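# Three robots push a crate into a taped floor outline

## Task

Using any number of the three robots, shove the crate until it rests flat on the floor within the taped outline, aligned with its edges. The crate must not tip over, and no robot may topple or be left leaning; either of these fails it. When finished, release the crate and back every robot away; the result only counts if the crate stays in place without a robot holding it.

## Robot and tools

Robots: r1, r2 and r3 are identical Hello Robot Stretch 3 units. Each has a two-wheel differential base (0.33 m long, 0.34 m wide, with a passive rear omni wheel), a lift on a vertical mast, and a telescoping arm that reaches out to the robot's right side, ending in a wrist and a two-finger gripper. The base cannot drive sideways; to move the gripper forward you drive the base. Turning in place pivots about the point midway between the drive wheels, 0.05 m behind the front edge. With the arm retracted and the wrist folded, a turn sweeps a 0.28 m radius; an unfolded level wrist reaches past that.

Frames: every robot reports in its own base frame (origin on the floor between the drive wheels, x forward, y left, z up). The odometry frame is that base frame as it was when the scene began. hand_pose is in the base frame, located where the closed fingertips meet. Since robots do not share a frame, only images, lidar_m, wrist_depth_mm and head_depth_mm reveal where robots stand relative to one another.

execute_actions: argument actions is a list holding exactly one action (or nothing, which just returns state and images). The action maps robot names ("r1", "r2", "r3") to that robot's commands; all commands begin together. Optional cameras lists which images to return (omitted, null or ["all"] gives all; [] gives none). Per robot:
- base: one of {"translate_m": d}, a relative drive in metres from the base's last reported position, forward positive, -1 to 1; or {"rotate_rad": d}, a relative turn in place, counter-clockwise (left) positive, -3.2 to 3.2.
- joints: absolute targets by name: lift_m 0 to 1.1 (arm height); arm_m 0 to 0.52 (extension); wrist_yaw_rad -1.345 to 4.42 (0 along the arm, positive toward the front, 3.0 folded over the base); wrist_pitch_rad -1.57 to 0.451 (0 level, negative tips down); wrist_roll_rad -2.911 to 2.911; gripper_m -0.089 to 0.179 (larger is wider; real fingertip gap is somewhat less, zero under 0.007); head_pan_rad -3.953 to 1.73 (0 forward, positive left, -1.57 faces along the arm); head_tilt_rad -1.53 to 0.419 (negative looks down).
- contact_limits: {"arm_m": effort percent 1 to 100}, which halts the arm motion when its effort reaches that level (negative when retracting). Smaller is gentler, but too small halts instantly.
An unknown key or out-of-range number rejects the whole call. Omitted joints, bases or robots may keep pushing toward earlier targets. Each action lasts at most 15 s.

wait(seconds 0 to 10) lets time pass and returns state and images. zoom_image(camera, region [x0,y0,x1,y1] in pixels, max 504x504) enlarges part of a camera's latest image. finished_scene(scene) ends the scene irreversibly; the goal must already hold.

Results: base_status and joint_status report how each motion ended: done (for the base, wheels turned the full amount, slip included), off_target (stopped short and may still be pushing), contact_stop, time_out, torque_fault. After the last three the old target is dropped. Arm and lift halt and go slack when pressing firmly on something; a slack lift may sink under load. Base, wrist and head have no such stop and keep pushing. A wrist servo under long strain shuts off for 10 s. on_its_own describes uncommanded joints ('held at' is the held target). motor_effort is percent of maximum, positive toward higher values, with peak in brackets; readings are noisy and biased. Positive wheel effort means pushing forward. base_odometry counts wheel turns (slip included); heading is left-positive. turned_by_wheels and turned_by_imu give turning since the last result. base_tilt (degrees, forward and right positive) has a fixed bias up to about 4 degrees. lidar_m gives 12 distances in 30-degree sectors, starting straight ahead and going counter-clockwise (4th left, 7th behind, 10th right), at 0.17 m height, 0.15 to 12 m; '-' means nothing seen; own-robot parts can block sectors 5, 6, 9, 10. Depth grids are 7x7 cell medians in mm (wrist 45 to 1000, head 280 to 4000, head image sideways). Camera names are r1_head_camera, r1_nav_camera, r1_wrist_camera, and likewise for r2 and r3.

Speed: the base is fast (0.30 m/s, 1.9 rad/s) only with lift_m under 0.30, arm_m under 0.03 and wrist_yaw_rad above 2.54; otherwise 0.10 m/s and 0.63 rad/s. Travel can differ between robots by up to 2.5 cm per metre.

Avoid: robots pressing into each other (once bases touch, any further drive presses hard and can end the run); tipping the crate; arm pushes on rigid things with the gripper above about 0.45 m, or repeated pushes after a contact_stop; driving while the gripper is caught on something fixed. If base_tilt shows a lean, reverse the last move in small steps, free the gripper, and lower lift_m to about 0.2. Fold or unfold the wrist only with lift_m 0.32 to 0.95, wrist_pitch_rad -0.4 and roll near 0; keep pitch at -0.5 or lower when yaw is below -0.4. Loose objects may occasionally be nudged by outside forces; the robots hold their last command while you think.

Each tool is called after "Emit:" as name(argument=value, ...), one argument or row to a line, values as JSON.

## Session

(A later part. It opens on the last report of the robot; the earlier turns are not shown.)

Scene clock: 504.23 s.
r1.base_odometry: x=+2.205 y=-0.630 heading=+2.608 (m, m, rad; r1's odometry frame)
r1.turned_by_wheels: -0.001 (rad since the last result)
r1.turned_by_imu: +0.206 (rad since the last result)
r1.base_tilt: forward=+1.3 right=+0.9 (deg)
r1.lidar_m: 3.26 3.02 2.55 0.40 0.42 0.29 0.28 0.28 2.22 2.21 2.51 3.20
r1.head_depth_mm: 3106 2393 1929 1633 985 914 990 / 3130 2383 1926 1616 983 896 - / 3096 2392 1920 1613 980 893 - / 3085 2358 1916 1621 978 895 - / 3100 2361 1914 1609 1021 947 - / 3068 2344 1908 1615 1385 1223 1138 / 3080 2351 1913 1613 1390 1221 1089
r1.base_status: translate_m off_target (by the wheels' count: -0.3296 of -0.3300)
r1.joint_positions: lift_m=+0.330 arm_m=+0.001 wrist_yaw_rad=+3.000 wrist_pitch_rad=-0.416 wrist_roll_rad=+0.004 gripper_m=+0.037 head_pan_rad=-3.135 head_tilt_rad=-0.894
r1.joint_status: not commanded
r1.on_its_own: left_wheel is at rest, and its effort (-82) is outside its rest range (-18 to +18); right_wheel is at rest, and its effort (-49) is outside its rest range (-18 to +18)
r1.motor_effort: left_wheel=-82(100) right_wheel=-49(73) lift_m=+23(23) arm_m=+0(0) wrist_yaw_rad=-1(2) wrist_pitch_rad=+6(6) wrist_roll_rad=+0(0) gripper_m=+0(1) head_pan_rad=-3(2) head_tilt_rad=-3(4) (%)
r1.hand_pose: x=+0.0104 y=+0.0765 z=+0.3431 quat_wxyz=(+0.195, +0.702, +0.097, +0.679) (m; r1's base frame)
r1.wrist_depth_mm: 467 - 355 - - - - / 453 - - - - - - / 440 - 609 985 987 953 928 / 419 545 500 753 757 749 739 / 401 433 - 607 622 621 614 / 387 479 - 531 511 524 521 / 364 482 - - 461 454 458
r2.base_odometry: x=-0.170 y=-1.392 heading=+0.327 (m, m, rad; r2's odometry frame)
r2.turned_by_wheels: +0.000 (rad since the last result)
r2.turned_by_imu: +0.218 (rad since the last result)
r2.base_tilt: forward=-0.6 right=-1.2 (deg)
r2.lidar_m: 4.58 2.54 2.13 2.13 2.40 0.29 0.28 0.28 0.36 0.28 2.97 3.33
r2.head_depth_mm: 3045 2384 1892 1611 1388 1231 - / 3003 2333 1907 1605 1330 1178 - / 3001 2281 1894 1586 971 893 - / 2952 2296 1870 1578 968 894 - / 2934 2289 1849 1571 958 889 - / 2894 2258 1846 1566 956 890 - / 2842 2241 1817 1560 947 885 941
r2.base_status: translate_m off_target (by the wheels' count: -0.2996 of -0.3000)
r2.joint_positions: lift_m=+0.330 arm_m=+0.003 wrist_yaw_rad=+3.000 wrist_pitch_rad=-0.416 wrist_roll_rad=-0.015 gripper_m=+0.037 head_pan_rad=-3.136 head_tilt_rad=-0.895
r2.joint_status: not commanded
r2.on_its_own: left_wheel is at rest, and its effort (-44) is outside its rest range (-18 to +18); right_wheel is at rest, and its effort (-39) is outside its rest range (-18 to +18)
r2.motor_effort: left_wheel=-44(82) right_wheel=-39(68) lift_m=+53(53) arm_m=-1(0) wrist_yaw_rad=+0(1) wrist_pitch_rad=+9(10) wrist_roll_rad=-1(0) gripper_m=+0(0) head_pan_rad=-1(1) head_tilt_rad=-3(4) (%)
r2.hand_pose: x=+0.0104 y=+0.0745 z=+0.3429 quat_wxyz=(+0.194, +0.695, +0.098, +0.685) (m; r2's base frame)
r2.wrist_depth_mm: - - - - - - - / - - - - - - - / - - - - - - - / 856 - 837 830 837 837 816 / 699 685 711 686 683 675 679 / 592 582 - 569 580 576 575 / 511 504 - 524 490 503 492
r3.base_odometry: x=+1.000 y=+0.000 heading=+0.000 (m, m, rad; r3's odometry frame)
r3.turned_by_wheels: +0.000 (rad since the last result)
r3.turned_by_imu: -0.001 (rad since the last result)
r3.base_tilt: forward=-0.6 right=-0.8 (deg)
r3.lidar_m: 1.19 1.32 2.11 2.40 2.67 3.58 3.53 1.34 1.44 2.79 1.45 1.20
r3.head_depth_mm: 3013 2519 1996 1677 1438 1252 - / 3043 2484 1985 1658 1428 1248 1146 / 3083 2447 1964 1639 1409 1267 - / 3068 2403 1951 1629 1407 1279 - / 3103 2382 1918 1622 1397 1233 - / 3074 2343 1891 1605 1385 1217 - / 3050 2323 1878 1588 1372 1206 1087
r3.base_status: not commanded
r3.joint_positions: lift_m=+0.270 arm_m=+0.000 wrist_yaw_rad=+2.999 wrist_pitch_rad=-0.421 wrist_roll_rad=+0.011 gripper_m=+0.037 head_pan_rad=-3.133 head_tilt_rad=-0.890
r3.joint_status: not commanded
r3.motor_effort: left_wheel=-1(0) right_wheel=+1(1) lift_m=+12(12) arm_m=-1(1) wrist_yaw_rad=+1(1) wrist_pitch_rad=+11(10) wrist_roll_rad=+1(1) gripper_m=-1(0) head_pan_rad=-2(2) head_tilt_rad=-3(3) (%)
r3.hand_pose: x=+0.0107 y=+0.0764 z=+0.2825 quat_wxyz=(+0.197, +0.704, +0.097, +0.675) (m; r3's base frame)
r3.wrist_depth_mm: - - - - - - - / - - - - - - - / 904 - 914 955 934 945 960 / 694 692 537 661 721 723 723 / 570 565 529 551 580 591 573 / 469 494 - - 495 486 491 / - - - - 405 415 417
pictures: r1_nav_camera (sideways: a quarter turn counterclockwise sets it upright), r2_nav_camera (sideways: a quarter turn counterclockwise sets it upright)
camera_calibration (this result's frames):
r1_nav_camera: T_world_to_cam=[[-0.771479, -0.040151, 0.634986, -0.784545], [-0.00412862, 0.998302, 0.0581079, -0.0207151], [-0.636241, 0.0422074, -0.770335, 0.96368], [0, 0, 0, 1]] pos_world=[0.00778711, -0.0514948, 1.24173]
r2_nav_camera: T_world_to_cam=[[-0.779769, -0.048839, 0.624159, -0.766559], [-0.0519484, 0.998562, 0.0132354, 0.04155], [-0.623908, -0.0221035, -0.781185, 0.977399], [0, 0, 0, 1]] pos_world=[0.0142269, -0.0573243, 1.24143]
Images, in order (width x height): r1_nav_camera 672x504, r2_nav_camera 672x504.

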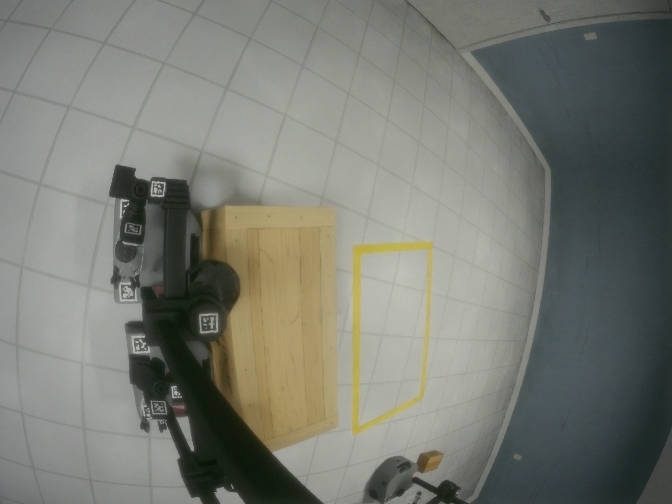

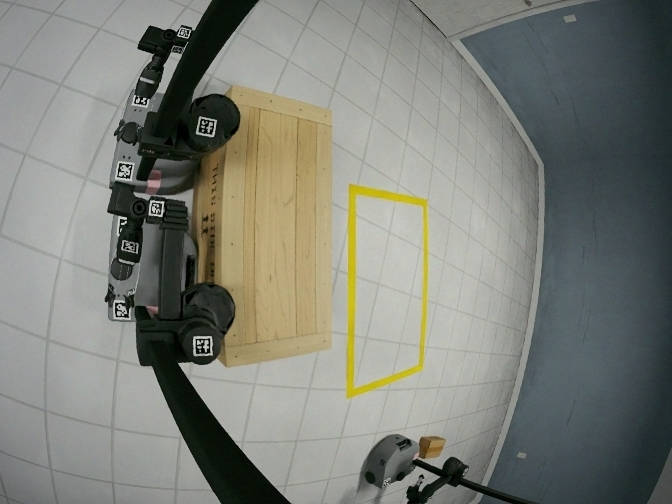

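Emit:
execute_actions(
  actions=[
    {"r1":{"base":{"translate_m":0.06}},"r2":{"base":{"translate_m":0.38}},"r3":{"base":{"translate_m":-1.0}}},
  ],
  cameras=[],
)

Emit:
execute_actions(
  actions=[
    {"r3":{"base":{"translate_m":-0.23}}},
  ],
  cameras=[],
)

Emit:
execute_actions(
  actions=[
    {"r3":{"base":{"rotate_rad":1.69}}},
  ],
  cameras=["r3_nav_camera"],
)

Scene clock: 602.23 s.
r1.base_odometry: x=+2.153 y=-0.599 heading=+2.608 (m, m, rad; r1's odometry frame)
r1.turned_by_wheels: +0.000 (rad since the last result)
r1.turned_by_imu: -0.001 (rad since the last result)
r1.base_tilt: forward=+1.3 right=+0.8 (deg)
r1.lidar_m: 3.23 3.01 0.49 2.54 0.51 0.36 0.34 0.34 2.23 2.23 2.53 3.14
r1.head_depth_mm: 3095 2320 1831 1626 985 1117 1133 / 3108 2366 1926 1626 981 1033 - / 3076 2377 1925 1612 980 948 - / 3076 2362 1907 1139 979 1029 - / 3067 2375 1904 1610 1017 1182 - / 3091 2344 1920 1619 1394 1221 1139 / 3075 2368 1904 1613 1388 1223 1088
r1.base_status: done
r1.joint_positions: lift_m=+0.330 arm_m=+0.001 wrist_yaw_rad=+3.000 wrist_pitch_rad=-0.416 wrist_roll_rad=+0.004 gripper_m=+0.037 head_pan_rad=-3.135 head_tilt_rad=-0.894
r1.joint_status: not commanded
r1.motor_effort: left_wheel=+0(77) right_wheel=+0(46) lift_m=+23(23) arm_m=+0(0) wrist_yaw_rad=-1(0) wrist_pitch_rad=+6(7) wrist_roll_rad=+0(0) gripper_m=-1(1) head_pan_rad=-2(2) head_tilt_rad=-3(3) (%)
r1.hand_pose: x=+0.0104 y=+0.0765 z=+0.3431 quat_wxyz=(+0.195, +0.702, +0.097, +0.679) (m; r1's base frame)
r1.wrist_depth_mm: 560 - - - - - - / 557 - - - - - - / 531 - 955 655 631 932 953 / 515 712 776 543 496 708 736 / 487 625 - 552 477 574 611 / 471 542 - 547 514 528 522 / 448 490 - - 459 460 453
r2.base_odometry: x=+0.190 y=-1.270 heading=+0.327 (m, m, rad; r2's odometry frame)
r2.turned_by_wheels: +0.000 (rad since the last result)
r2.turned_by_imu: -0.001 (rad since the last result)
r2.base_tilt: forward=-0.7 right=-1.0 (deg)
r2.lidar_m: 4.24 2.43 2.05 2.04 2.31 0.70 0.65 0.44 0.48 2.71 3.04 3.00
r2.head_depth_mm: 3057 2317 1898 1602 1394 1222 - / 3022 2330 1892 1562 1389 1240 - / 1776 1998 1874 1159 1332 1256 - / 2954 2189 1855 1143 1323 1255 - / 2928 2260 1859 1132 1317 1223 - / 2874 2268 1851 1128 1310 1181 - / 2847 2220 1841 1117 876 1044 1065
r2.base_status: done
r2.joint_positions: lift_m=+0.330 arm_m=+0.003 wrist_yaw_rad=+3.000 wrist_pitch_rad=-0.416 wrist_roll_rad=-0.015 gripper_m=+0.037 head_pan_rad=-3.136 head_tilt_rad=-0.895
r2.joint_status: not commanded
r2.motor_effort: left_wheel=+0(40) right_wheel=+0(38) lift_m=+53(53) arm_m=-1(1) wrist_yaw_rad=+1(0) wrist_pitch_rad=+9(10) wrist_roll_rad=+0(0) gripper_m=-1(0) head_pan_rad=-1(1) head_tilt_rad=-3(3) (%)
r2.hand_pose: x=+0.0104 y=+0.0745 z=+0.3429 quat_wxyz=(+0.194, +0.695, +0.098, +0.685) (m; r2's base frame)
r2.wrist_depth_mm: - - - - - - - / - - - - - - - / - - - - - - - / 814 - 855 841 842 823 821 / 692 703 721 686 687 681 671 / 584 587 - 584 598 585 569 / 499 507 - 510 483 506 508
r3.base_odometry: x=+0.000 y=+0.000 heading=+0.000 (m, m, rad; r3's odometry frame)
r3.turned_by_wheels: +0.000 (rad since the last result)
r3.turned_by_imu: -0.004 (rad since the last result)
r3.base_tilt: forward=-0.5 right=-0.9 (deg)
r3.lidar_m: 2.17 2.41 2.60 2.58 2.87 2.60 2.56 2.86 0.90 0.85 2.65 2.17
r3.head_depth_mm: 2212 2438 2021 1676 1424 1257 - / 2282 2465 1981 1650 1422 1248 1146 / 2312 2433 1961 1644 1418 1264 - / 2340 2394 1947 1639 1407 1272 - / 2405 2367 1939 1608 1390 1230 - / 2488 2341 1907 1614 1383 1215 - / 2513 2315 1871 1594 1367 1201 1082
r3.base_status: done
r3.joint_positions: lift_m=+0.270 arm_m=+0.000 wrist_yaw_rad=+2.999 wrist_pitch_rad=-0.420 wrist_roll_rad=+0.011 gripper_m=+0.037 head_pan_rad=-3.133 head_tilt_rad=-0.890
r3.joint_status: not commanded
r3.motor_effort: left_wheel=+0(6) right_wheel=+1(4) lift_m=+12(12) arm_m=-1(1) wrist_yaw_rad=+0(1) wrist_pitch_rad=+10(11) wrist_roll_rad=+1(1) gripper_m=-1(0) head_pan_rad=-2(2) head_tilt_rad=-3(3) (%)
r3.hand_pose: x=+0.0106 y=+0.0765 z=+0.2825 quat_wxyz=(+0.197, +0.704, +0.097, +0.676) (m; r3's base frame)
r3.wrist_depth_mm: - - - - - - - / - - - - - - - / 913 - 927 948 947 958 907 / 706 691 719 713 704 710 733 / 565 581 616 584 580 580 592 / 476 493 - - 500 493 482 / - - - - 401 420 415
pictures: none
No camera images: the call's "cameras" was empty. Leave "cameras" out to get every camera's image.

Scene clock: 604.67 s.
r1.base_odometry: x=+2.153 y=-0.599 heading=+2.608 (m, m, rad; r1's odometry frame)
r1.turned_by_wheels: +0.000 (rad since the last result)
r1.turned_by_imu: +0.000 (rad since the last result)
r1.base_tilt: forward=+1.2 right=+0.9 (deg)
r1.lidar_m: 3.24 3.00 0.49 2.54 0.51 0.36 0.34 0.34 2.23 2.23 2.54 3.14
r1.head_depth_mm: 2981 1799 1833 1619 984 1118 1134 / 3111 2293 1825 1613 982 1032 - / 3103 2369 1920 1626 981 950 - / 3076 2381 1921 1134 979 1028 - / 3078 2373 1922 1612 1019 1183 - / 3091 2357 1909 1607 1392 1222 1135 / 3077 2334 1898 1607 1387 1227 1091
r1.base_status: not commanded
r1.joint_positions: lift_m=+0.330 arm_m=+0.001 wrist_yaw_rad=+3.000 wrist_pitch_rad=-0.416 wrist_roll_rad=+0.004 gripper_m=+0.037 head_pan_rad=-3.135 head_tilt_rad=-0.894
r1.joint_status: not commanded
r1.motor_effort: left_wheel=+0(1) right_wheel=+0(0) lift_m=+23(23) arm_m=+0(0) wrist_yaw_rad=-1(0) wrist_pitch_rad=+6(6) wrist_roll_rad=+0(0) gripper_m=+0(1) head_pan_rad=-2(2) head_tilt_rad=-4(4) (%)
r1.hand_pose: x=+0.0104 y=+0.0765 z=+0.3431 quat_wxyz=(+0.195, +0.702, +0.097, +0.679) (m; r1's base frame)
r1.wrist_depth_mm: 555 - - - - - - / 553 - - - - - - / 541 - 976 667 631 932 952 / 513 710 765 543 492 715 745 / 500 627 - 548 484 575 612 / 476 542 - 541 517 529 519 / 445 500 - - 458 463 455
r2.base_odometry: x=+0.190 y=-1.270 heading=+0.327 (m, m, rad; r2's odometry frame)
r2.turned_by_wheels: +0.000 (rad since the last result)
r2.turned_by_imu: -0.001 (rad since the last result)
r2.base_tilt: forward=-0.5 right=-1.1 (deg)
r2.lidar_m: 4.23 2.43 2.05 2.05 2.31 0.69 0.66 0.44 0.48 2.71 3.06 2.98
r2.head_depth_mm: 3037 2348 1902 1597 1385 1220 - / 3030 2314 1902 1569 1381 1236 - / 2983 2291 1863 1154 1330 1252 - / 2707 2001 1867 1145 1320 1250 - / 2922 2214 1850 1131 1314 1220 - / 2883 2253 1835 1126 1302 1173 - / 2832 2228 1823 1113 873 1044 1065
r2.base_status: not commanded
r2.joint_positions: lift_m=+0.330 arm_m=+0.003 wrist_yaw_rad=+3.000 wrist_pitch_rad=-0.416 wrist_roll_rad=-0.015 gripper_m=+0.037 head_pan_rad=-3.136 head_tilt_rad=-0.895
r2.joint_status: not commanded
r2.motor_effort: left_wheel=+0(0) right_wheel=-1(0) lift_m=+53(53) arm_m=+0(1) wrist_yaw_rad=+0(1) wrist_pitch_rad=+9(9) wrist_roll_rad=+0(0) gripper_m=+0(0) head_pan_rad=-1(1) head_tilt_rad=-4(4) (%)
r2.hand_pose: x=+0.0104 y=+0.0745 z=+0.3429 quat_wxyz=(+0.194, +0.695, +0.098, +0.685) (m; r2's base frame)
r2.wrist_depth_mm: - - - - - - - / - - - - - - - / - - - - - - - / 875 - 834 831 852 833 849 / 701 701 729 675 692 673 672 / 587 581 - 581 596 573 562 / 502 500 - 509 481 497 497
r3.base_odometry: x=-0.230 y=+0.000 heading=+0.000 (m, m, rad; r3's odometry frame)
r3.turned_by_wheels: +0.000 (rad since the last result)
r3.turned_by_imu: -0.001 (rad since the last result)
r3.base_tilt: forward=-0.6 right=-0.8 (deg)
r3.lidar_m: 2.39 2.66 2.63 2.62 2.88 2.37 2.33 2.62 0.93 0.86 2.93 2.41
r3.head_depth_mm: 2039 2316 2012 1665 1431 1256 - / 2077 2319 1990 1660 1429 1243 1147 / 2100 2329 1970 1643 1410 1264 - / 2152 2343 1957 1637 1402 1275 - / 2164 2357 1920 1614 1387 1235 - / 2261 2321 1902 1596 1387 1214 - / 2291 2311 1892 1581 1375 1203 1084
r3.base_status: done
r3.joint_positions: lift_m=+0.270 arm_m=+0.000 wrist_yaw_rad=+2.999 wrist_pitch_rad=-0.420 wrist_roll_rad=+0.011 gripper_m=+0.037 head_pan_rad=-3.133 head_tilt_rad=-0.890
r3.joint_status: not commanded
r3.motor_effort: left_wheel=+0(6) right_wheel=+1(3) lift_m=+12(12) arm_m=-1(1) wrist_yaw_rad=+1(1) wrist_pitch_rad=+11(11) wrist_roll_rad=+1(1) gripper_m=+0(0) head_pan_rad=-1(2) head_tilt_rad=-3(3) (%)
r3.hand_pose: x=+0.0106 y=+0.0765 z=+0.2825 quat_wxyz=(+0.197, +0.704, +0.097, +0.676) (m; r3's base frame)
r3.wrist_depth_mm: - - - - - - - / - - - - - - - / 941 - 927 965 964 936 942 / 707 674 712 729 707 715 726 / 577 586 614 582 580 584 585 / 479 493 - - 505 484 490 / - - - - 406 419 417
pictures: none
No camera images: the call's "cameras" was empty. Leave "cameras" out to get every camera's image.

Scene clock: 607.00 s.
r1.base_odometry: x=+2.153 y=-0.599 heading=+2.608 (m, m, rad; r1's odometry frame)
r1.turned_by_wheels: +0.000 (rad since the last result)
r1.turned_by_imu: +0.000 (rad since the last result)
r1.base_tilt: forward=+1.2 right=+0.8 (deg)
r1.lidar_m: 3.25 3.01 0.49 2.54 0.51 0.36 0.34 0.34 2.24 2.23 2.54 3.13
r1.head_depth_mm: 2984 1521 1793 1617 982 1116 1133 / 3108 2351 1830 1625 985 1027 - / 3075 2377 1916 1629 979 953 - / 3082 2360 1916 1132 980 1028 - / 3103 2340 1916 1616 1021 1183 - / 3063 2341 1905 1613 1387 1223 1139 / 3064 2330 1897 1607 1388 1221 1087
r1.base_status: not commanded
r1.joint_positions: lift_m=+0.330 arm_m=+0.001 wrist_yaw_rad=+3.000 wrist_pitch_rad=-0.416 wrist_roll_rad=+0.004 gripper_m=+0.037 head_pan_rad=-3.135 head_tilt_rad=-0.894
r1.joint_status: not commanded
r1.motor_effort: left_wheel=+0(0) right_wheel=+0(0) lift_m=+23(23) arm_m=+1(0) wrist_yaw_rad=-1(0) wrist_pitch_rad=+6(6) wrist_roll_rad=+0(0) gripper_m=+0(1) head_pan_rad=-2(2) head_tilt_rad=-3(3) (%)
r1.hand_pose: x=+0.0104 y=+0.0765 z=+0.3431 quat_wxyz=(+0.195, +0.702, +0.097, +0.679) (m; r1's base frame)
r1.wrist_depth_mm: 555 - - - - - - / 554 - - - - - - / 533 - 981 672 629 955 923 / 511 719 760 549 491 707 748 / 487 636 - 549 479 577 614 / 471 537 - 543 513 527 521 / 441 487 - - 460 461 453
r2.base_odometry: x=+0.190 y=-1.270 heading=+0.327 (m, m, rad; r2's odometry frame)
r2.turned_by_wheels: +0.000 (rad since the last result)
r2.turned_by_imu: -0.001 (rad since the last result)
r2.base_tilt: forward=-0.7 right=-1.1 (deg)
r2.lidar_m: 4.23 2.42 2.05 2.04 2.31 0.70 0.65 0.44 0.48 2.71 3.04 3.00
r2.head_depth_mm: 3051 2359 1894 1610 1389 1222 - / 3004 2305 1882 1568 1373 1240 - / 2961 2236 1867 1154 1333 1255 - / 2826 1893 1863 1140 1329 1251 - / 2921 2253 1869 1135 1309 1228 - / 2893 2261 1843 1123 1304 1172 - / 2844 2232 1831 1115 876 1045 1067
r2.base_status: not commanded
r2.joint_positions: lift_m=+0.330 arm_m=+0.003 wrist_yaw_rad=+3.000 wrist_pitch_rad=-0.416 wrist_roll_rad=-0.015 gripper_m=+0.037 head_pan_rad=-3.136 head_tilt_rad=-0.895
r2.joint_status: not commanded
r2.motor_effort: left_wheel=+0(0) right_wheel=+0(0) lift_m=+53(53) arm_m=+0(0) wrist_yaw_rad=+0(0) wrist_pitch_rad=+10(9) wrist_roll_rad=+0(0) gripper_m=+0(0) head_pan_rad=-1(1) head_tilt_rad=-3(3) (%)
r2.hand_pose: x=+0.0104 y=+0.0745 z=+0.3429 quat_wxyz=(+0.194, +0.695, +0.098, +0.685) (m; r2's base frame)
r2.wrist_depth_mm: - - - - - - - / - - - - - - - / - - - - - - - / 855 - 852 857 835 853 831 / 697 700 721 679 689 690 672 / 586 585 - 589 602 570 567 / 506 507 - 509 484 499 503
r3.base_odometry: x=-0.230 y=+0.000 heading=+1.690 (m, m, rad; r3's odometry frame)
r3.turned_by_wheels: +1.690 (rad since the last result)
r3.turned_by_imu: +1.664 (rad since the last result)
r3.base_tilt: forward=-0.6 right=-0.9 (deg)
r3.lidar_m: 2.62 2.69 2.33 2.34 2.78 0.90 0.87 2.73 2.39 2.40 2.82 2.62
r3.head_depth_mm: 3184 2251 1413 1383 1434 1260 - / 3251 2393 1398 1378 1417 1247 1144 / 3244 2209 1373 1382 1408 1268 - / 3000 2255 1364 1387 1407 1280 - / 3100 2379 1809 1507 1391 1234 - / 3097 2343 1906 1598 1378 1215 - / 3018 2311 1877 1584 1365 1208 1082
r3.base_status: done
r3.joint_positions: lift_m=+0.270 arm_m=+0.000 wrist_yaw_rad=+2.999 wrist_pitch_rad=-0.420 wrist_roll_rad=+0.011 gripper_m=+0.037 head_pan_rad=-3.134 head_tilt_rad=-0.890
r3.joint_status: not commanded
r3.motor_effort: left_wheel=-2(7) right_wheel=+2(8) lift_m=+12(12) arm_m=-1(1) wrist_yaw_rad=+1(1) wrist_pitch_rad=+11(11) wrist_roll_rad=+1(1) gripper_m=-1(0) head_pan_rad=-1(1) head_tilt_rad=-3(3) (%)
r3.hand_pose: x=+0.0106 y=+0.0764 z=+0.2825 quat_wxyz=(+0.197, +0.704, +0.097, +0.676) (m; r3's base frame)
r3.wrist_depth_mm: - - - - - - - / - - - - - - - / 943 - 957 914 968 926 942 / 701 676 707 708 721 745 721 / 565 578 606 597 595 579 583 / 473 500 - - 508 497 485 / - - - - 406 415 418
pictures: r3_nav_camera (sideways: a quarter turn counterclockwise sets it upright)
camera_calibration (this result's frames):
r3_nav_camera: T_world_to_cam=[[-0.769125, 0.00116577, 0.639098, -0.77979], [-0.0427705, 0.997663, -0.0532922, 0.114094], [-0.637666, -0.0683229, -0.767277, 0.958576], [0, 0, 0, 1]] pos_world=[0.0163754, -0.0474252, 1.23994]
Images, in order (width x height): r3_nav_camera 672x504.

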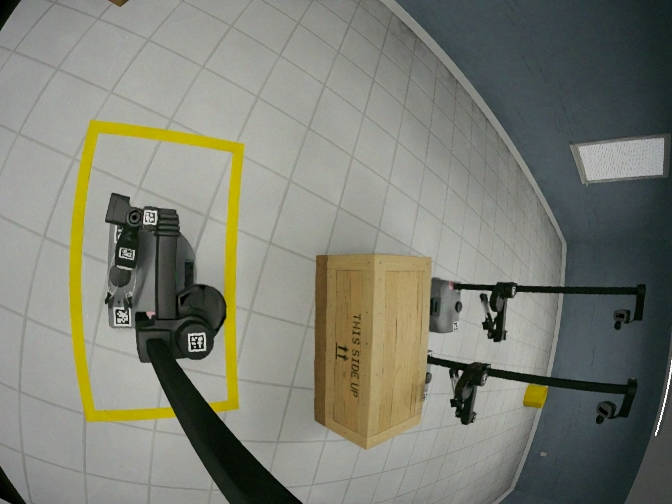

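Emit:
execute_actions(
  actions=[
    {"r3":{"base":{"translate_m":-0.57}}},
  ],
  cameras=[],
)

Emit:
execute_actions(
  actions=[
    {"r3":{"joints":{"lift_m":0.33}}},
  ],
  cameras=[],
)

Emit:
execute_actions(
  actions=[
    {"r3":{"base":{"translate_m":-0.34}}},
  ],
  cameras=["r3_nav_camera","r1_nav_camera","r2_nav_camera"],
)

Scene clock: 628.60 s.
r1.base_odometry: x=+2.153 y=-0.599 heading=+2.608 (m, m, rad; r1's odometry frame)
r1.turned_by_wheels: +0.000 (rad since the last result)
r1.turned_by_imu: -0.001 (rad since the last result)
r1.base_tilt: forward=+1.1 right=+0.9 (deg)
r1.lidar_m: 3.24 3.01 0.49 2.54 0.51 0.36 0.34 0.34 2.23 2.23 2.54 3.12
r1.head_depth_mm: 3123 2383 1886 1386 985 1111 1138 / 3124 2365 1927 1554 983 1032 - / 3107 2371 1928 1615 985 947 - / 3054 2389 1924 1134 981 1027 - / 3073 2366 1908 1612 1018 1180 - / 3086 2356 1913 1607 1394 1218 1135 / 3038 2355 1892 1614 1390 1221 1092
r1.base_status: not commanded
r1.joint_positions: lift_m=+0.330 arm_m=+0.001 wrist_yaw_rad=+3.000 wrist_pitch_rad=-0.416 wrist_roll_rad=+0.004 gripper_m=+0.037 head_pan_rad=-3.135 head_tilt_rad=-0.894
r1.joint_status: not commanded
r1.motor_effort: left_wheel=+0(0) right_wheel=-1(0) lift_m=+24(24) arm_m=+0(0) wrist_yaw_rad=-1(0) wrist_pitch_rad=+6(6) wrist_roll_rad=+0(0) gripper_m=+0(1) head_pan_rad=-2(2) head_tilt_rad=-4(4) (%)
r1.hand_pose: x=+0.0104 y=+0.0765 z=+0.3431 quat_wxyz=(+0.195, +0.702, +0.097, +0.679) (m; r1's base frame)
r1.wrist_depth_mm: 549 - - - - - - / 551 - - - - - - / 530 - 982 659 630 943 952 / 520 718 762 544 491 728 744 / 492 631 - 542 476 576 614 / 477 540 - 548 514 519 520 / 442 496 - - 462 462 456
r2.base_odometry: x=+0.190 y=-1.270 heading=+0.327 (m, m, rad; r2's odometry frame)
r2.turned_by_wheels: +0.000 (rad since the last result)
r2.turned_by_imu: -0.002 (rad since the last result)
r2.base_tilt: forward=-0.9 right=-1.1 (deg)
r2.lidar_m: 4.23 2.43 2.05 2.05 2.32 0.69 0.65 0.44 0.48 2.71 3.07 3.00
r2.head_depth_mm: 3028 2356 1901 1599 1396 1224 - / 3021 2302 1896 1566 1371 1237 - / 2938 2296 1518 1154 1328 1263 - / 2840 1329 1281 1138 1318 1251 - / 2960 2258 1842 1131 1311 1224 - / 2826 2256 1850 1124 1309 1177 - / 2829 2226 1836 1118 877 1044 1068
r2.base_status: not commanded
r2.joint_positions: lift_m=+0.330 arm_m=+0.003 wrist_yaw_rad=+3.000 wrist_pitch_rad=-0.416 wrist_roll_rad=-0.015 gripper_m=+0.037 head_pan_rad=-3.136 head_tilt_rad=-0.895
r2.joint_status: not commanded
r2.motor_effort: left_wheel=+0(0) right_wheel=-1(0) lift_m=+53(53) arm_m=+0(1) wrist_yaw_rad=+0(0) wrist_pitch_rad=+9(10) wrist_roll_rad=+0(1) gripper_m=+0(0) head_pan_rad=-1(1) head_tilt_rad=-4(4) (%)
r2.hand_pose: x=+0.0104 y=+0.0745 z=+0.3429 quat_wxyz=(+0.194, +0.695, +0.098, +0.685) (m; r2's base frame)
r2.wrist_depth_mm: - - - - - - - / - - - - - - - / - - - - - - - / 874 - 856 862 877 836 839 / 687 702 708 677 705 679 694 / 592 575 - 579 594 573 569 / 504 503 - 513 484 494 503
r3.base_odometry: x=-0.162 y=-0.566 heading=+1.690 (m, m, rad; r3's odometry frame)
r3.turned_by_wheels: +0.000 (rad since the last result)
r3.turned_by_imu: -0.002 (rad since the last result)
r3.base_tilt: forward=-0.5 right=-0.9 (deg)
r3.lidar_m: 3.16 2.88 2.50 2.50 0.43 0.31 0.30 0.31 2.23 2.24 2.62 3.16
r3.head_depth_mm: 3369 2503 1218 1462 1007 979 - / 3345 2462 1976 1521 999 975 1145 / 3253 2445 1679 1604 992 917 - / 2901 2184 1705 1601 984 896 - / 3141 2391 1931 1618 978 942 - / 3072 2323 1907 1607 1381 1212 - / 3030 2318 1874 1588 1369 1209 1086
r3.base_status: done
r3.joint_positions: lift_m=+0.270 arm_m=+0.000 wrist_yaw_rad=+2.999 wrist_pitch_rad=-0.420 wrist_roll_rad=+0.011 gripper_m=+0.037 head_pan_rad=-3.134 head_tilt_rad=-0.890
r3.joint_status: not commanded
r3.motor_effort: left_wheel=-2(6) right_wheel=+2(7) lift_m=+12(13) arm_m=-1(1) wrist_yaw_rad=+2(2) wrist_pitch_rad=+11(10) wrist_roll_rad=+1(1) gripper_m=+0(0) head_pan_rad=-2(3) head_tilt_rad=-2(3) (%)
r3.hand_pose: x=+0.0106 y=+0.0764 z=+0.2825 quat_wxyz=(+0.197, +0.704, +0.097, +0.676) (m; r3's base frame)
r3.wrist_depth_mm: 427 - - - - - - / 441 - - - - - - / 449 - 927 964 936 976 963 / 435 577 704 721 721 730 725 / 428 551 597 597 571 595 586 / 412 493 - - 506 478 483 / - - - - 404 415 412
pictures: none
No camera images: the call's "cameras" was empty. Leave "cameras" out to get every camera's image.

Scene clock: 629.97 s.
r1.base_odometry: x=+2.153 y=-0.599 heading=+2.608 (m, m, rad; r1's odometry frame)
r1.turned_by_wheels: +0.000 (rad since the last result)
r1.turned_by_imu: +0.000 (rad since the last result)
r1.base_tilt: forward=+1.1 right=+0.9 (deg)
r1.lidar_m: 3.23 2.99 0.49 2.53 0.51 0.36 0.34 0.34 2.23 2.23 2.53 3.13
r1.head_depth_mm: 3139 2382 1822 1392 982 1120 1133 / 3094 2397 1922 1560 982 1027 - / 3086 2398 1932 1612 980 950 - / 3075 2374 1926 1133 979 1030 - / 3085 2347 1922 1609 1017 1180 - / 3059 2353 1923 1610 1389 1225 1137 / 3050 2343 1905 1608 1386 1222 1091
r1.base_status: not commanded
r1.joint_positions: lift_m=+0.330 arm_m=+0.001 wrist_yaw_rad=+3.000 wrist_pitch_rad=-0.416 wrist_roll_rad=+0.004 gripper_m=+0.037 head_pan_rad=-3.135 head_tilt_rad=-0.894
r1.joint_status: not commanded
r1.motor_effort: left_wheel=+0(0) right_wheel=+0(0) lift_m=+23(23) arm_m=+1(0) wrist_yaw_rad=+0(0) wrist_pitch_rad=+7(6) wrist_roll_rad=+0(0) gripper_m=+0(0) head_pan_rad=-2(2) head_tilt_rad=-3(4) (%)
r1.hand_pose: x=+0.0104 y=+0.0765 z=+0.3431 quat_wxyz=(+0.195, +0.702, +0.097, +0.679) (m; r1's base frame)
r1.wrist_depth_mm: 549 - - - - - - / 553 - - - - - - / 534 - 991 674 626 960 922 / 515 710 758 544 491 719 753 / 487 625 - 550 477 582 619 / 467 544 - 547 518 527 528 / 447 492 - - 459 461 454
r2.base_odometry: x=+0.190 y=-1.270 heading=+0.327 (m, m, rad; r2's odometry frame)
r2.turned_by_wheels: +0.000 (rad since the last result)
r2.turned_by_imu: +0.000 (rad since the last result)
r2.base_tilt: forward=-0.7 right=-1.1 (deg)
r2.lidar_m: 4.23 2.43 2.05 2.04 2.31 0.69 0.66 0.44 0.48 2.71 3.07 3.00
r2.head_depth_mm: 3035 2343 1905 1616 1389 1219 - / 2984 2338 1890 1563 1383 1237 - / 3008 2103 1649 1156 1334 1259 - / 2837 1239 1536 1141 1317 1253 - / 2922 2270 1834 1128 1313 1217 - / 2899 2219 1849 1127 1303 1176 - / 2840 2214 1833 1110 876 1049 1064
r2.base_status: not commanded
r2.joint_positions: lift_m=+0.330 arm_m=+0.003 wrist_yaw_rad=+3.000 wrist_pitch_rad=-0.416 wrist_roll_rad=-0.015 gripper_m=+0.037 head_pan_rad=-3.136 head_tilt_rad=-0.895
r2.joint_status: not commanded
r2.motor_effort: left_wheel=+0(0) right_wheel=-1(0) lift_m=+53(53) arm_m=+0(1) wrist_yaw_rad=+0(0) wrist_pitch_rad=+9(10) wrist_roll_rad=+0(0) gripper_m=+0(0) head_pan_rad=-1(1) head_tilt_rad=-4(3) (%)
r2.hand_pose: x=+0.0104 y=+0.0745 z=+0.3429 quat_wxyz=(+0.194, +0.695, +0.098, +0.685) (m; r2's base frame)
r2.wrist_depth_mm: - - - - - - - / - - - - - - - / - - - - - - - / 893 - 854 848 863 844 833 / 688 712 702 693 697 694 679 / 594 575 - 578 599 579 572 / 500 502 - 514 484 496 494
r3.base_odometry: x=-0.162 y=-0.566 heading=+1.690 (m, m, rad; r3's odometry frame)
r3.turned_by_wheels: +0.000 (rad since the last result)
r3.turned_by_imu: +0.000 (rad since the last result)
r3.base_tilt: forward=-0.6 right=-0.9 (deg)
r3.lidar_m: 3.16 2.88 2.50 2.49 0.43 0.31 0.30 0.31 2.23 2.24 2.63 3.15
r3.head_depth_mm: 3358 2493 1213 1457 1005 977 - / 3276 2453 1977 1527 1000 974 1145 / 3262 2450 1682 1609 995 904 - / 2886 2175 1698 1593 981 898 - / 3090 2365 1923 1616 978 940 - / 3074 2344 1902 1600 1380 1215 - / 3025 2326 1889 1592 1375 1204 1093
r3.base_status: not commanded
r3.joint_positions: lift_m=+0.330 arm_m=+0.000 wrist_yaw_rad=+2.999 wrist_pitch_rad=-0.420 wrist_roll_rad=+0.011 gripper_m=+0.037 head_pan_rad=-3.134 head_tilt_rad=-0.890
r3.joint_status: all done
r3.motor_effort: left_wheel=-2(2) right_wheel=+2(2) lift_m=+23(25) arm_m=-1(1) wrist_yaw_rad=+2(1) wrist_pitch_rad=+10(10) wrist_roll_rad=+1(1) gripper_m=+0(0) head_pan_rad=+0(2) head_tilt_rad=-3(3) (%)
r3.hand_pose: x=+0.0106 y=+0.0765 z=+0.3418 quat_wxyz=(+0.197, +0.704, +0.097, +0.676) (m; r3's base frame)
r3.wrist_depth_mm: 504 - - - - - - / 439 - - - - - - / 454 - - - - - - / 442 570 826 853 842 817 827 / 426 603 679 676 666 654 671 / 419 530 - 546 569 561 559 / 414 486 - 469 473 485 481
pictures: none
No camera images: the call's "cameras" was empty. Leave "cameras" out to get every camera's image.

Scene clock: 634.90 s.
r1.base_odometry: x=+2.153 y=-0.599 heading=+2.608 (m, m, rad; r1's odometry frame)
r1.turned_by_wheels: +0.000 (rad since the last result)
r1.turned_by_imu: -0.001 (rad since the last result)
r1.base_tilt: forward=+1.2 right=+0.9 (deg)
r1.lidar_m: 3.24 2.99 0.49 0.59 0.35 0.31 0.31 0.36 2.24 2.23 2.53 3.12
r1.head_depth_mm: 3122 2368 1936 1618 984 876 999 / 3108 2379 1935 1616 982 881 - / 3090 2376 1921 1611 981 895 - / 3086 2365 1912 1137 979 962 - / 3057 2362 1910 1610 980 1188 - / 3075 2340 1912 1614 1390 1227 1133 / 3052 2359 1912 1600 1388 1219 1088
r1.base_status: not commanded
r1.joint_positions: lift_m=+0.330 arm_m=+0.001 wrist_yaw_rad=+3.000 wrist_pitch_rad=-0.416 wrist_roll_rad=+0.004 gripper_m=+0.037 head_pan_rad=-3.135 head_tilt_rad=-0.894
r1.joint_status: not commanded
r1.motor_effort: left_wheel=+0(1) right_wheel=+0(0) lift_m=+23(23) arm_m=+0(0) wrist_yaw_rad=-1(2) wrist_pitch_rad=+6(6) wrist_roll_rad=+0(0) gripper_m=+0(0) head_pan_rad=-2(2) head_tilt_rad=-3(3) (%)
r1.hand_pose: x=+0.0104 y=+0.0765 z=+0.3431 quat_wxyz=(+0.195, +0.702, +0.097, +0.679) (m; r1's base frame)
r1.wrist_depth_mm: 409 - - - - - - / 330 - - - - - - / 332 - 994 667 620 972 938 / 332 411 777 552 488 716 732 / 335 435 - 548 480 584 611 / 336 477 - 550 518 524 521 / 332 421 - - 463 456 460
r2.base_odometry: x=+0.190 y=-1.270 heading=+0.327 (m, m, rad; r2's odometry frame)
r2.turned_by_wheels: +0.000 (rad since the last result)
r2.turned_by_imu: -0.001 (rad since the last result)
r2.base_tilt: forward=-0.8 right=-1.1 (deg)
r2.lidar_m: 4.22 2.42 2.05 2.04 2.31 0.46 0.46 0.44 0.48 2.71 3.06 3.00
r2.head_depth_mm: 3051 2348 1907 1603 1382 1223 - / 3015 2321 1797 1558 1375 1234 - / 2991 2288 1162 1116 1005 1249 - / 2688 2190 1513 1111 1022 1247 - / 2886 2266 1851 1110 1115 1220 - / 2881 2257 1852 1096 1193 1178 - / 2828 2226 1816 1092 873 1045 1063
r2.base_status: not commanded
r2.joint_positions: lift_m=+0.330 arm_m=+0.003 wrist_yaw_rad=+3.000 wrist_pitch_rad=-0.416 wrist_roll_rad=-0.015 gripper_m=+0.037 head_pan_rad=-3.136 head_tilt_rad=-0.895
r2.joint_status: not commanded
r2.motor_effort: left_wheel=+0(1) right_wheel=-1(0) lift_m=+53(53) arm_m=+0(1) wrist_yaw_rad=+0(0) wrist_pitch_rad=+10(9) wrist_roll_rad=-1(0) gripper_m=+1(0) head_pan_rad=+0(1) head_tilt_rad=-4(4) (%)
r2.hand_pose: x=+0.0104 y=+0.0745 z=+0.3429 quat_wxyz=(+0.194, +0.695, +0.098, +0.685) (m; r2's base frame)
r2.wrist_depth_mm: - - - - - - - / - - - - - - - / - - - - - - - / 839 - 861 859 840 859 818 / 690 682 727 688 670 689 687 / 575 582 - 575 599 579 580 / 502 499 - 524 492 501 505
r3.base_odometry: x=-0.122 y=-0.903 heading=+1.689 (m, m, rad; r3's odometry frame)
r3.turned_by_wheels: -0.001 (rad since the last result)
r3.turned_by_imu: +0.067 (rad since the last result)
r3.base_tilt: forward=-0.6 right=-0.8 (deg)
r3.lidar_m: 3.38 2.89 2.59 0.43 0.29 0.27 0.27 2.35 2.14 2.15 2.63 3.37
r3.head_depth_mm: 3334 2504 1887 1667 1002 879 - / 3229 2461 1821 1516 999 875 919 / 3065 2268 1133 1442 992 900 - / 3190 2401 1937 1587 977 898 - / 3092 2366 1903 1611 1386 1047 - / 3025 2327 1902 1600 1377 1212 - / 2894 2314 1871 1592 1369 1209 1093
r3.base_status: translate_m off_target (by the wheels' count: -0.3395 of -0.3400)
r3.joint_positions: lift_m=+0.330 arm_m=+0.000 wrist_yaw_rad=+3.000 wrist_pitch_rad=-0.418 wrist_roll_rad=+0.011 gripper_m=+0.037 head_pan_rad=-3.134 head_tilt_rad=-0.894
r3.joint_status: not commanded
r3.on_its_own: left_wheel is at rest, and its effort (-46) is outside its rest range (-18 to +18); right_wheel is at rest, and its effort (-35) is outside its rest range (-18 to +18)
r3.motor_effort: left_wheel=-46(70) right_wheel=-35(68) lift_m=+21(23) arm_m=-1(1) wrist_yaw_rad=+0(1) wrist_pitch_rad=+9(10) wrist_roll_rad=+1(1) gripper_m=-1(1) head_pan_rad=-2(2) head_tilt_rad=-2(3) (%)
r3.hand_pose: x=+0.0104 y=+0.0768 z=+0.3425 quat_wxyz=(+0.196, +0.704, +0.097, +0.676) (m; r3's base frame)
r3.wrist_depth_mm: 523 - 637 - - - - / 280 - 543 - - - - / 273 - 593 - - - - / 280 331 653 821 841 831 842 / 286 349 673 679 657 681 669 / 293 374 - 566 579 556 562 / 301 379 - 482 466 476 480
pictures: r1_nav_camera (sideways: a quarter turn counterclockwise sets it upright), r2_nav_camera (sideways: a quarter turn counterclockwise sets it upright), r3_nav_camera (sideways: a quarter turn counterclockwise sets it upright)
camera_calibration (this result's frames):
r1_nav_camera: T_world_to_cam=[[-0.771478, -0.0401488, 0.634988, -0.784547], [-0.00412562, 0.998302, 0.0581079, -0.0207151], [-0.636243, 0.0422092, -0.770333, 0.963678], [0, 0, 0, 1]] pos_world=[0.00778682, -0.0514948, 1.24173]
r2_nav_camera: T_world_to_cam=[[-0.779769, -0.048839, 0.624159, -0.766559], [-0.0519484, 0.998562, 0.0132354, 0.04155], [-0.623908, -0.0221035, -0.781185, 0.977399], [0, 0, 0, 1]] pos_world=[0.0142269, -0.0573243, 1.24143]
r3_nav_camera: T_world_to_cam=[[-0.771728, 0.00182163, 0.63595, -0.775672], [-0.0416776, 0.997701, -0.0534339, 0.114271], [-0.634585, -0.0677413, -0.769878, 0.96194], [0, 0, 0, 1]] pos_world=[0.0165869, -0.0474324, 1.23997]
Images, in order (width x height): r1_nav_camera 672x504, r2_nav_camera 672x504, r3_nav_camera 672x504.

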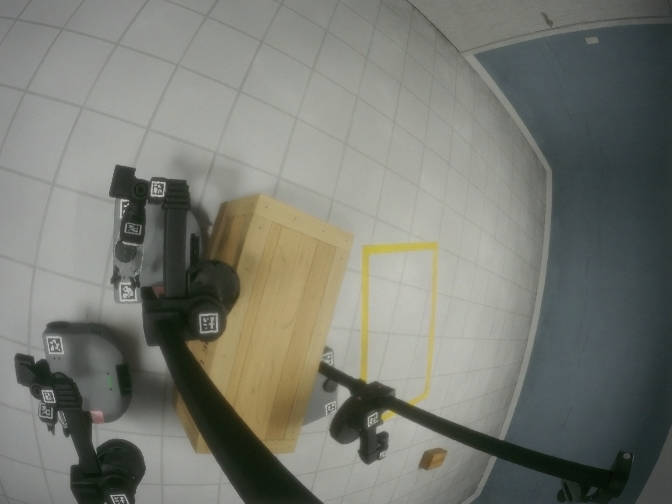

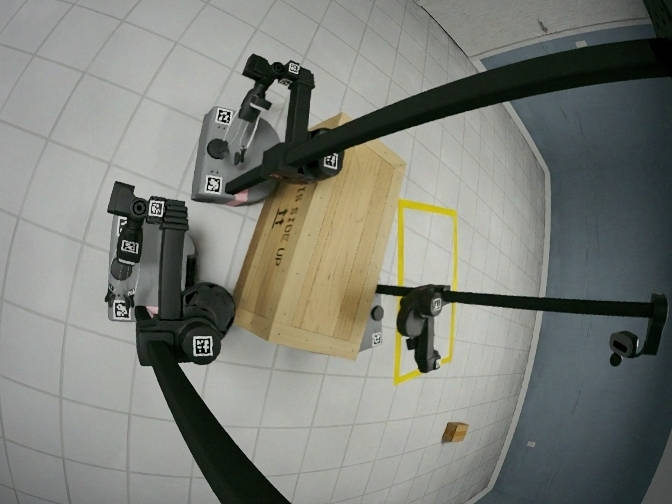

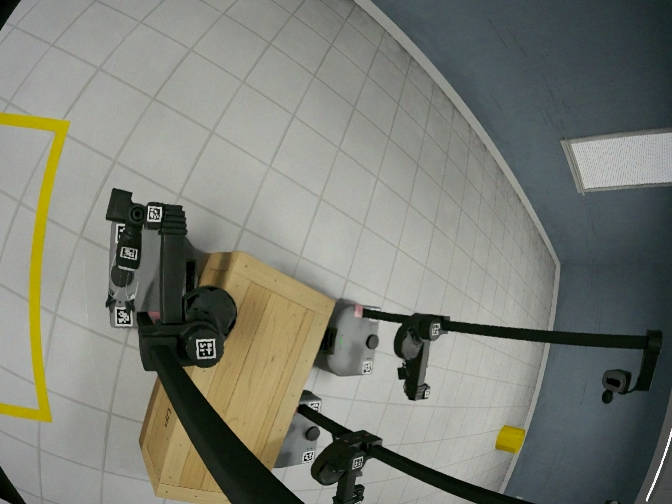

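Emit:
execute_actions(
  actions=[
    {"r3":{"base":{"translate_m":0.5},"joints":{"lift_m":0.27}}},
  ],
)

Scene clock: 668.33 s.
r1.base_odometry: x=+2.153 y=-0.599 heading=+2.608 (m, m, rad; r1's odometry frame)
r1.turned_by_wheels: +0.000 (rad since the last result)
r1.turned_by_imu: -0.001 (rad since the last result)
r1.base_tilt: forward=+1.2 right=+0.8 (deg)
r1.lidar_m: 3.25 3.01 0.49 0.59 0.35 0.31 0.31 0.36 2.23 2.23 2.54 3.13
r1.head_depth_mm: 3109 2314 1552 1552 982 873 995 / 3110 2382 1921 1622 980 879 - / 3090 2376 1912 1620 980 894 - / 3075 2351 1923 1134 978 961 - / 3085 2364 1912 1610 979 1185 - / 3060 2344 1901 1613 1390 1226 1136 / 3039 2343 1903 1600 1391 1221 1089
r1.base_status: not commanded
r1.joint_positions: lift_m=+0.330 arm_m=+0.001 wrist_yaw_rad=+3.000 wrist_pitch_rad=-0.416 wrist_roll_rad=+0.004 gripper_m=+0.037 head_pan_rad=-3.135 head_tilt_rad=-0.894
r1.joint_status: not commanded
r1.motor_effort: left_wheel=+1(0) right_wheel=+0(1) lift_m=+23(23) arm_m=+0(0) wrist_yaw_rad=-1(1) wrist_pitch_rad=+6(7) wrist_roll_rad=+0(0) gripper_m=+0(0) head_pan_rad=-2(3) head_tilt_rad=-3(3) (%)
r1.hand_pose: x=+0.0104 y=+0.0765 z=+0.3431 quat_wxyz=(+0.195, +0.702, +0.097, +0.679) (m; r1's base frame)
r1.wrist_depth_mm: 409 - - - - - - / 329 - - - - - - / 334 - 973 668 632 942 944 / 332 413 770 548 496 720 745 / 332 433 - 548 477 571 615 / 338 472 - 551 512 525 524 / 333 422 - - 463 457 455
r2.base_odometry: x=+0.190 y=-1.270 heading=+0.327 (m, m, rad; r2's odometry frame)
r2.turned_by_wheels: +0.000 (rad since the last result)
r2.turned_by_imu: -0.002 (rad since the last result)
r2.base_tilt: forward=-0.8 right=-1.1 (deg)
r2.lidar_m: 4.22 2.43 2.05 2.04 2.32 0.46 0.46 0.44 0.48 2.70 3.06 3.00
r2.head_depth_mm: 3032 2322 1902 1602 1380 1218 - / 2989 2303 1888 1569 1381 1238 - / 2980 2106 1785 1117 1005 1255 - / 2866 1686 1745 1110 1024 1254 - / 2937 2261 1860 1107 1111 1225 - / 2846 2258 1840 1100 1187 1175 - / 2864 2238 1839 1097 874 1045 1070
r2.base_status: not commanded
r2.joint_positions: lift_m=+0.330 arm_m=+0.003 wrist_yaw_rad=+3.000 wrist_pitch_rad=-0.416 wrist_roll_rad=-0.015 gripper_m=+0.037 head_pan_rad=-3.136 head_tilt_rad=-0.895
r2.joint_status: not commanded
r2.motor_effort: left_wheel=+0(0) right_wheel=-1(0) lift_m=+53(53) arm_m=-1(1) wrist_yaw_rad=+0(0) wrist_pitch_rad=+9(9) wrist_roll_rad=-1(1) gripper_m=+0(0) head_pan_rad=-1(1) head_tilt_rad=-3(3) (%)
r2.hand_pose: x=+0.0104 y=+0.0745 z=+0.3429 quat_wxyz=(+0.194, +0.695, +0.098, +0.685) (m; r2's base frame)
r2.wrist_depth_mm: - - - - - - - / - - - - - - - / - - - - - - - / 841 - 857 869 850 821 843 / 684 680 721 702 695 681 677 / 579 588 - 561 592 577 578 / 507 504 - 503 491 497 503
r3.base_odometry: x=-0.181 y=-0.407 heading=+1.689 (m, m, rad; r3's odometry frame)
r3.turned_by_wheels: +0.000 (rad since the last result)
r3.turned_by_imu: +0.001 (rad since the last result)
r3.base_tilt: forward=-0.6 right=-0.9 (deg)
r3.lidar_m: 2.93 2.70 2.42 2.43 0.78 0.72 0.73 2.55 2.31 2.32 2.84 2.92
r3.head_depth_mm: 3313 2506 1528 1173 1240 1250 - / 3275 2238 1812 1162 1343 1238 1147 / 3042 1584 1367 1202 1362 1260 - / 3146 2397 1394 1232 1398 1275 - / 3084 2356 1900 1526 1383 1236 - / 3036 2330 1892 1598 1376 1210 - / 2988 2293 1885 1577 1376 1205 1089
r3.base_status: done
r3.joint_positions: lift_m=+0.270 arm_m=+0.000 wrist_yaw_rad=+3.000 wrist_pitch_rad=-0.418 wrist_roll_rad=+0.011 gripper_m=+0.037 head_pan_rad=-3.134 head_tilt_rad=-0.894
r3.joint_status: all done
r3.motor_effort: left_wheel=+0(43) right_wheel=+1(33) lift_m=+12(19) arm_m=-1(1) wrist_yaw_rad=-1(0) wrist_pitch_rad=+9(9) wrist_roll_rad=+1(1) gripper_m=-1(1) head_pan_rad=-1(1) head_tilt_rad=-1(2) (%)
r3.hand_pose: x=+0.0104 y=+0.0768 z=+0.2831 quat_wxyz=(+0.196, +0.704, +0.097, +0.676) (m; r3's base frame)
r3.wrist_depth_mm: - - - - - - - / - - - - - - - / 914 - 964 937 990 963 941 / 680 706 699 728 716 727 739 / 583 567 591 593 584 589 593 / 475 483 - - 495 488 486 / 432 - - - 408 417 413
pictures: r1_head_camera (sideways: a quarter turn clockwise sets it upright), r1_nav_camera (sideways: a quarter turn counterclockwise sets it upright), r1_wrist_camera, r2_head_camera (sideways: a quarter turn clockwise sets it upright), r2_nav_camera (sideways: a quarter turn counterclockwise sets it upright), r2_wrist_camera, r3_head_camera (sideways: a quarter turn clockwise sets it upright), r3_nav_camera (sideways: a quarter turn counterclockwise sets it upright), r3_wrist_camera
camera_calibration (this result's frames):
r1_head_camera: T_world_to_cam=[[0.78875, 0.0429502, -0.613211, 0.811628], [0.0517112, -0.998656, -0.00343326, 0.00671029], [-0.612535, -0.0290019, -0.789911, 0.991346], [0, 0, 0, 1]] pos_world=[-0.0332845, 0.000592597, 1.2808]
r1_nav_camera: T_world_to_cam=[[-0.771478, -0.0401488, 0.634988, -0.784547], [-0.00412562, 0.998302, 0.0581079, -0.0207151], [-0.636243, 0.0422092, -0.770333, 0.963678], [0, 0, 0, 1]] pos_world=[0.00778682, -0.0514948, 1.24173]
r1_wrist_camera: T_world_to_cam=[[0.978237, -0.203862, -0.0386279, 0.0155983], [-0.151142, -0.572574, -0.805801, 0.349619], [0.142155, 0.794103, -0.590925, 0.306308], [0, 0, 0, 1]] pos_world=[-0.00596009, -0.039878, 0.463331]
r2_head_camera: T_world_to_cam=[[0.801591, 0.0130129, -0.597731, 0.788536], [-0.0183426, -0.998757, -0.046342, 0.057859], [-0.597591, 0.0481112, -0.800356, 1.00077], [0, 0, 0, 1]] pos_world=[-0.032968, -0.000622595, 1.27499]
r2_nav_camera: T_world_to_cam=[[-0.779769, -0.0488388, 0.624159, -0.766559], [-0.0519482, 0.998562, 0.0132354, 0.04155], [-0.623908, -0.0221034, -0.781185, 0.977399], [0, 0, 0, 1]] pos_world=[0.0142269, -0.0573243, 1.24143]
r2_wrist_camera: T_world_to_cam=[[0.98311, -0.182614, 0.0121393, -0.0105542], [-0.0932324, -0.556788, -0.825406, 0.363003], [0.15749, 0.810333, -0.564409, 0.294448], [0, 0, 0, 1]] pos_world=[-0.00215309, -0.0384129, 0.465942]
r3_head_camera: T_world_to_cam=[[0.780577, 0.0470423, -0.623287, 0.819467], [0.00989209, -0.997969, -0.0629328, 0.0778537], [-0.624981, 0.0429583, -0.779457, 0.977483], [0, 0, 0, 1]] pos_world=[-0.0295187, -0.00284495, 1.27757]
r3_nav_camera: T_world_to_cam=[[-0.771725, 0.00182681, 0.635953, -0.775677], [-0.0416712, 0.997702, -0.0534337, 0.114271], [-0.634589, -0.0677371, -0.769875, 0.961936], [0, 0, 0, 1]] pos_world=[0.0165863, -0.0474324, 1.23997]
r3_wrist_camera: T_world_to_cam=[[0.980389, -0.196031, -0.020229, 0.0100384], [-0.125996, -0.544566, -0.8292, 0.313313], [0.151533, 0.815487, -0.558586, 0.258488], [0, 0, 0, 1]] pos_world=[-0.00953455, -0.0382062, 0.40439]
Images, in order (width x height): r1_head_camera 896x504, r1_nav_camera 672x504, r1_wrist_camera 644x364, r2_head_camera 896x504, r2_nav_camera 672x504, r2_wrist_camera 644x364, r3_head_camera 896x504, r3_nav_camera 672x504, r3_wrist_camera 644x364.

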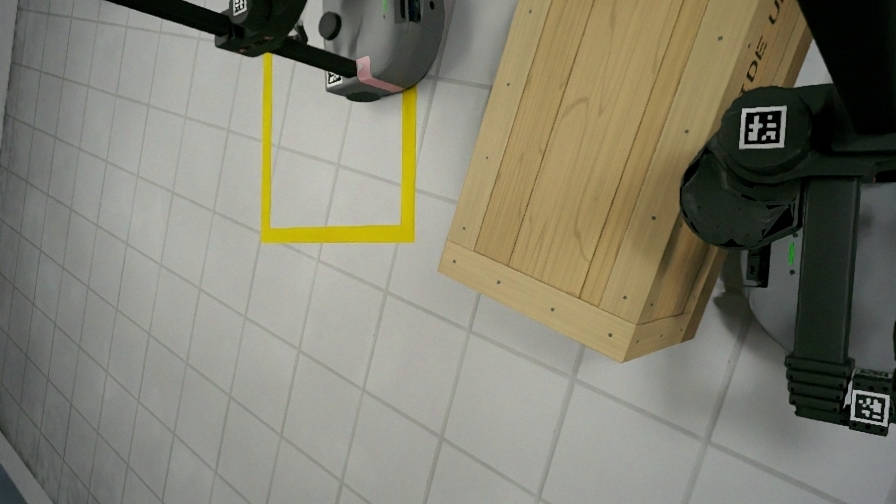

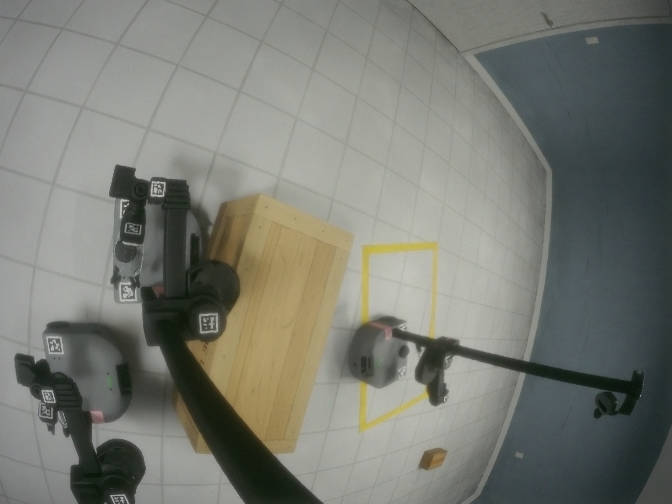

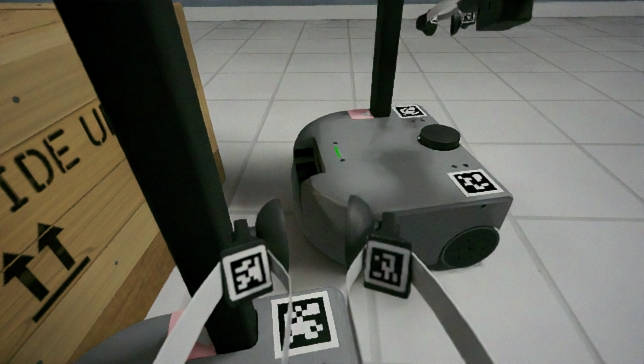

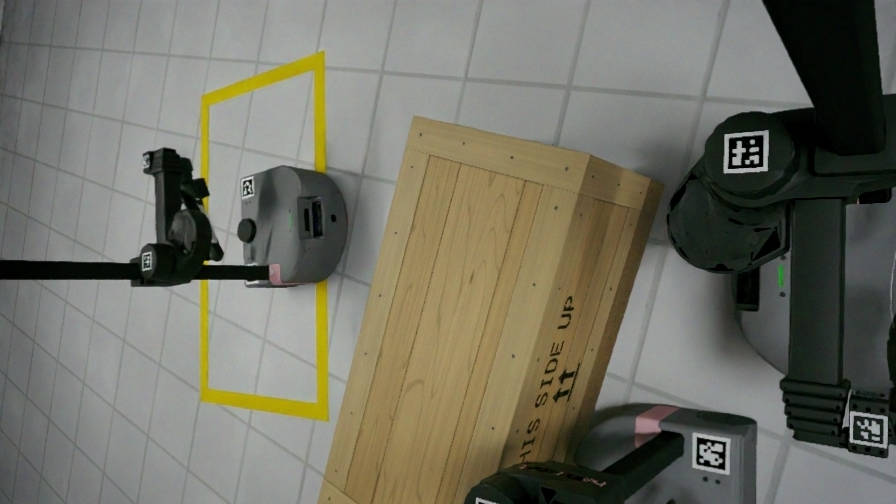

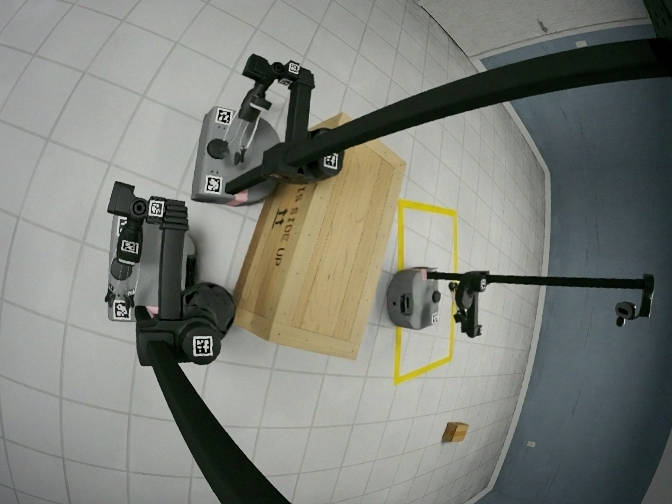

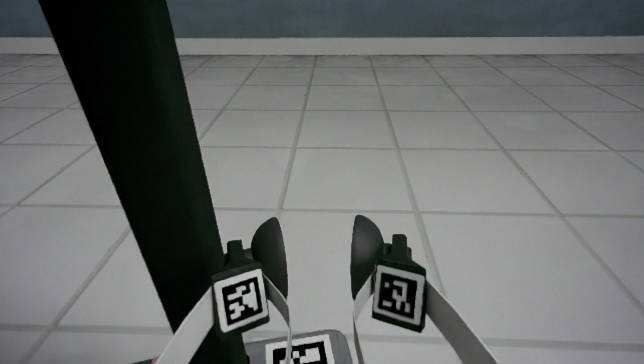

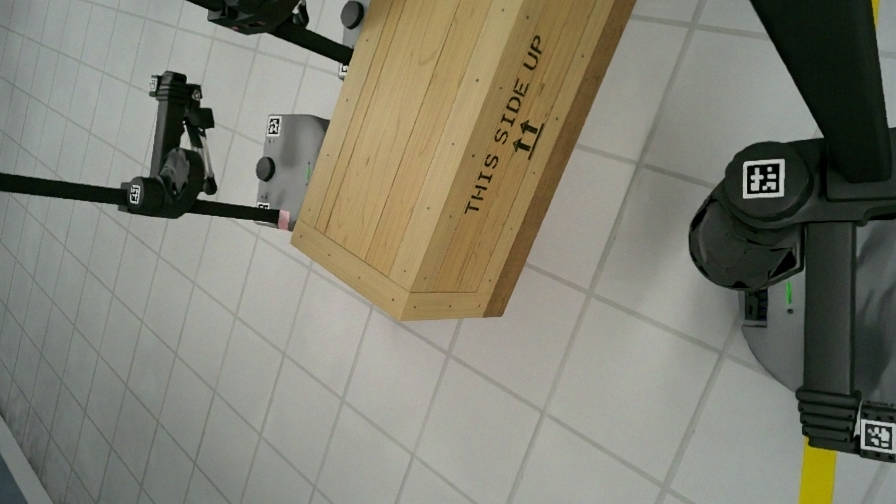

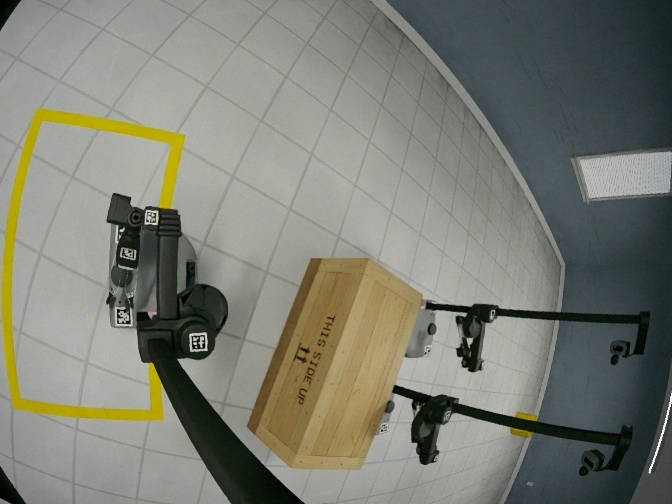

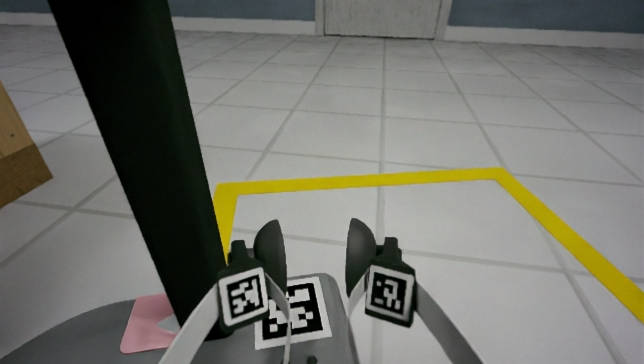

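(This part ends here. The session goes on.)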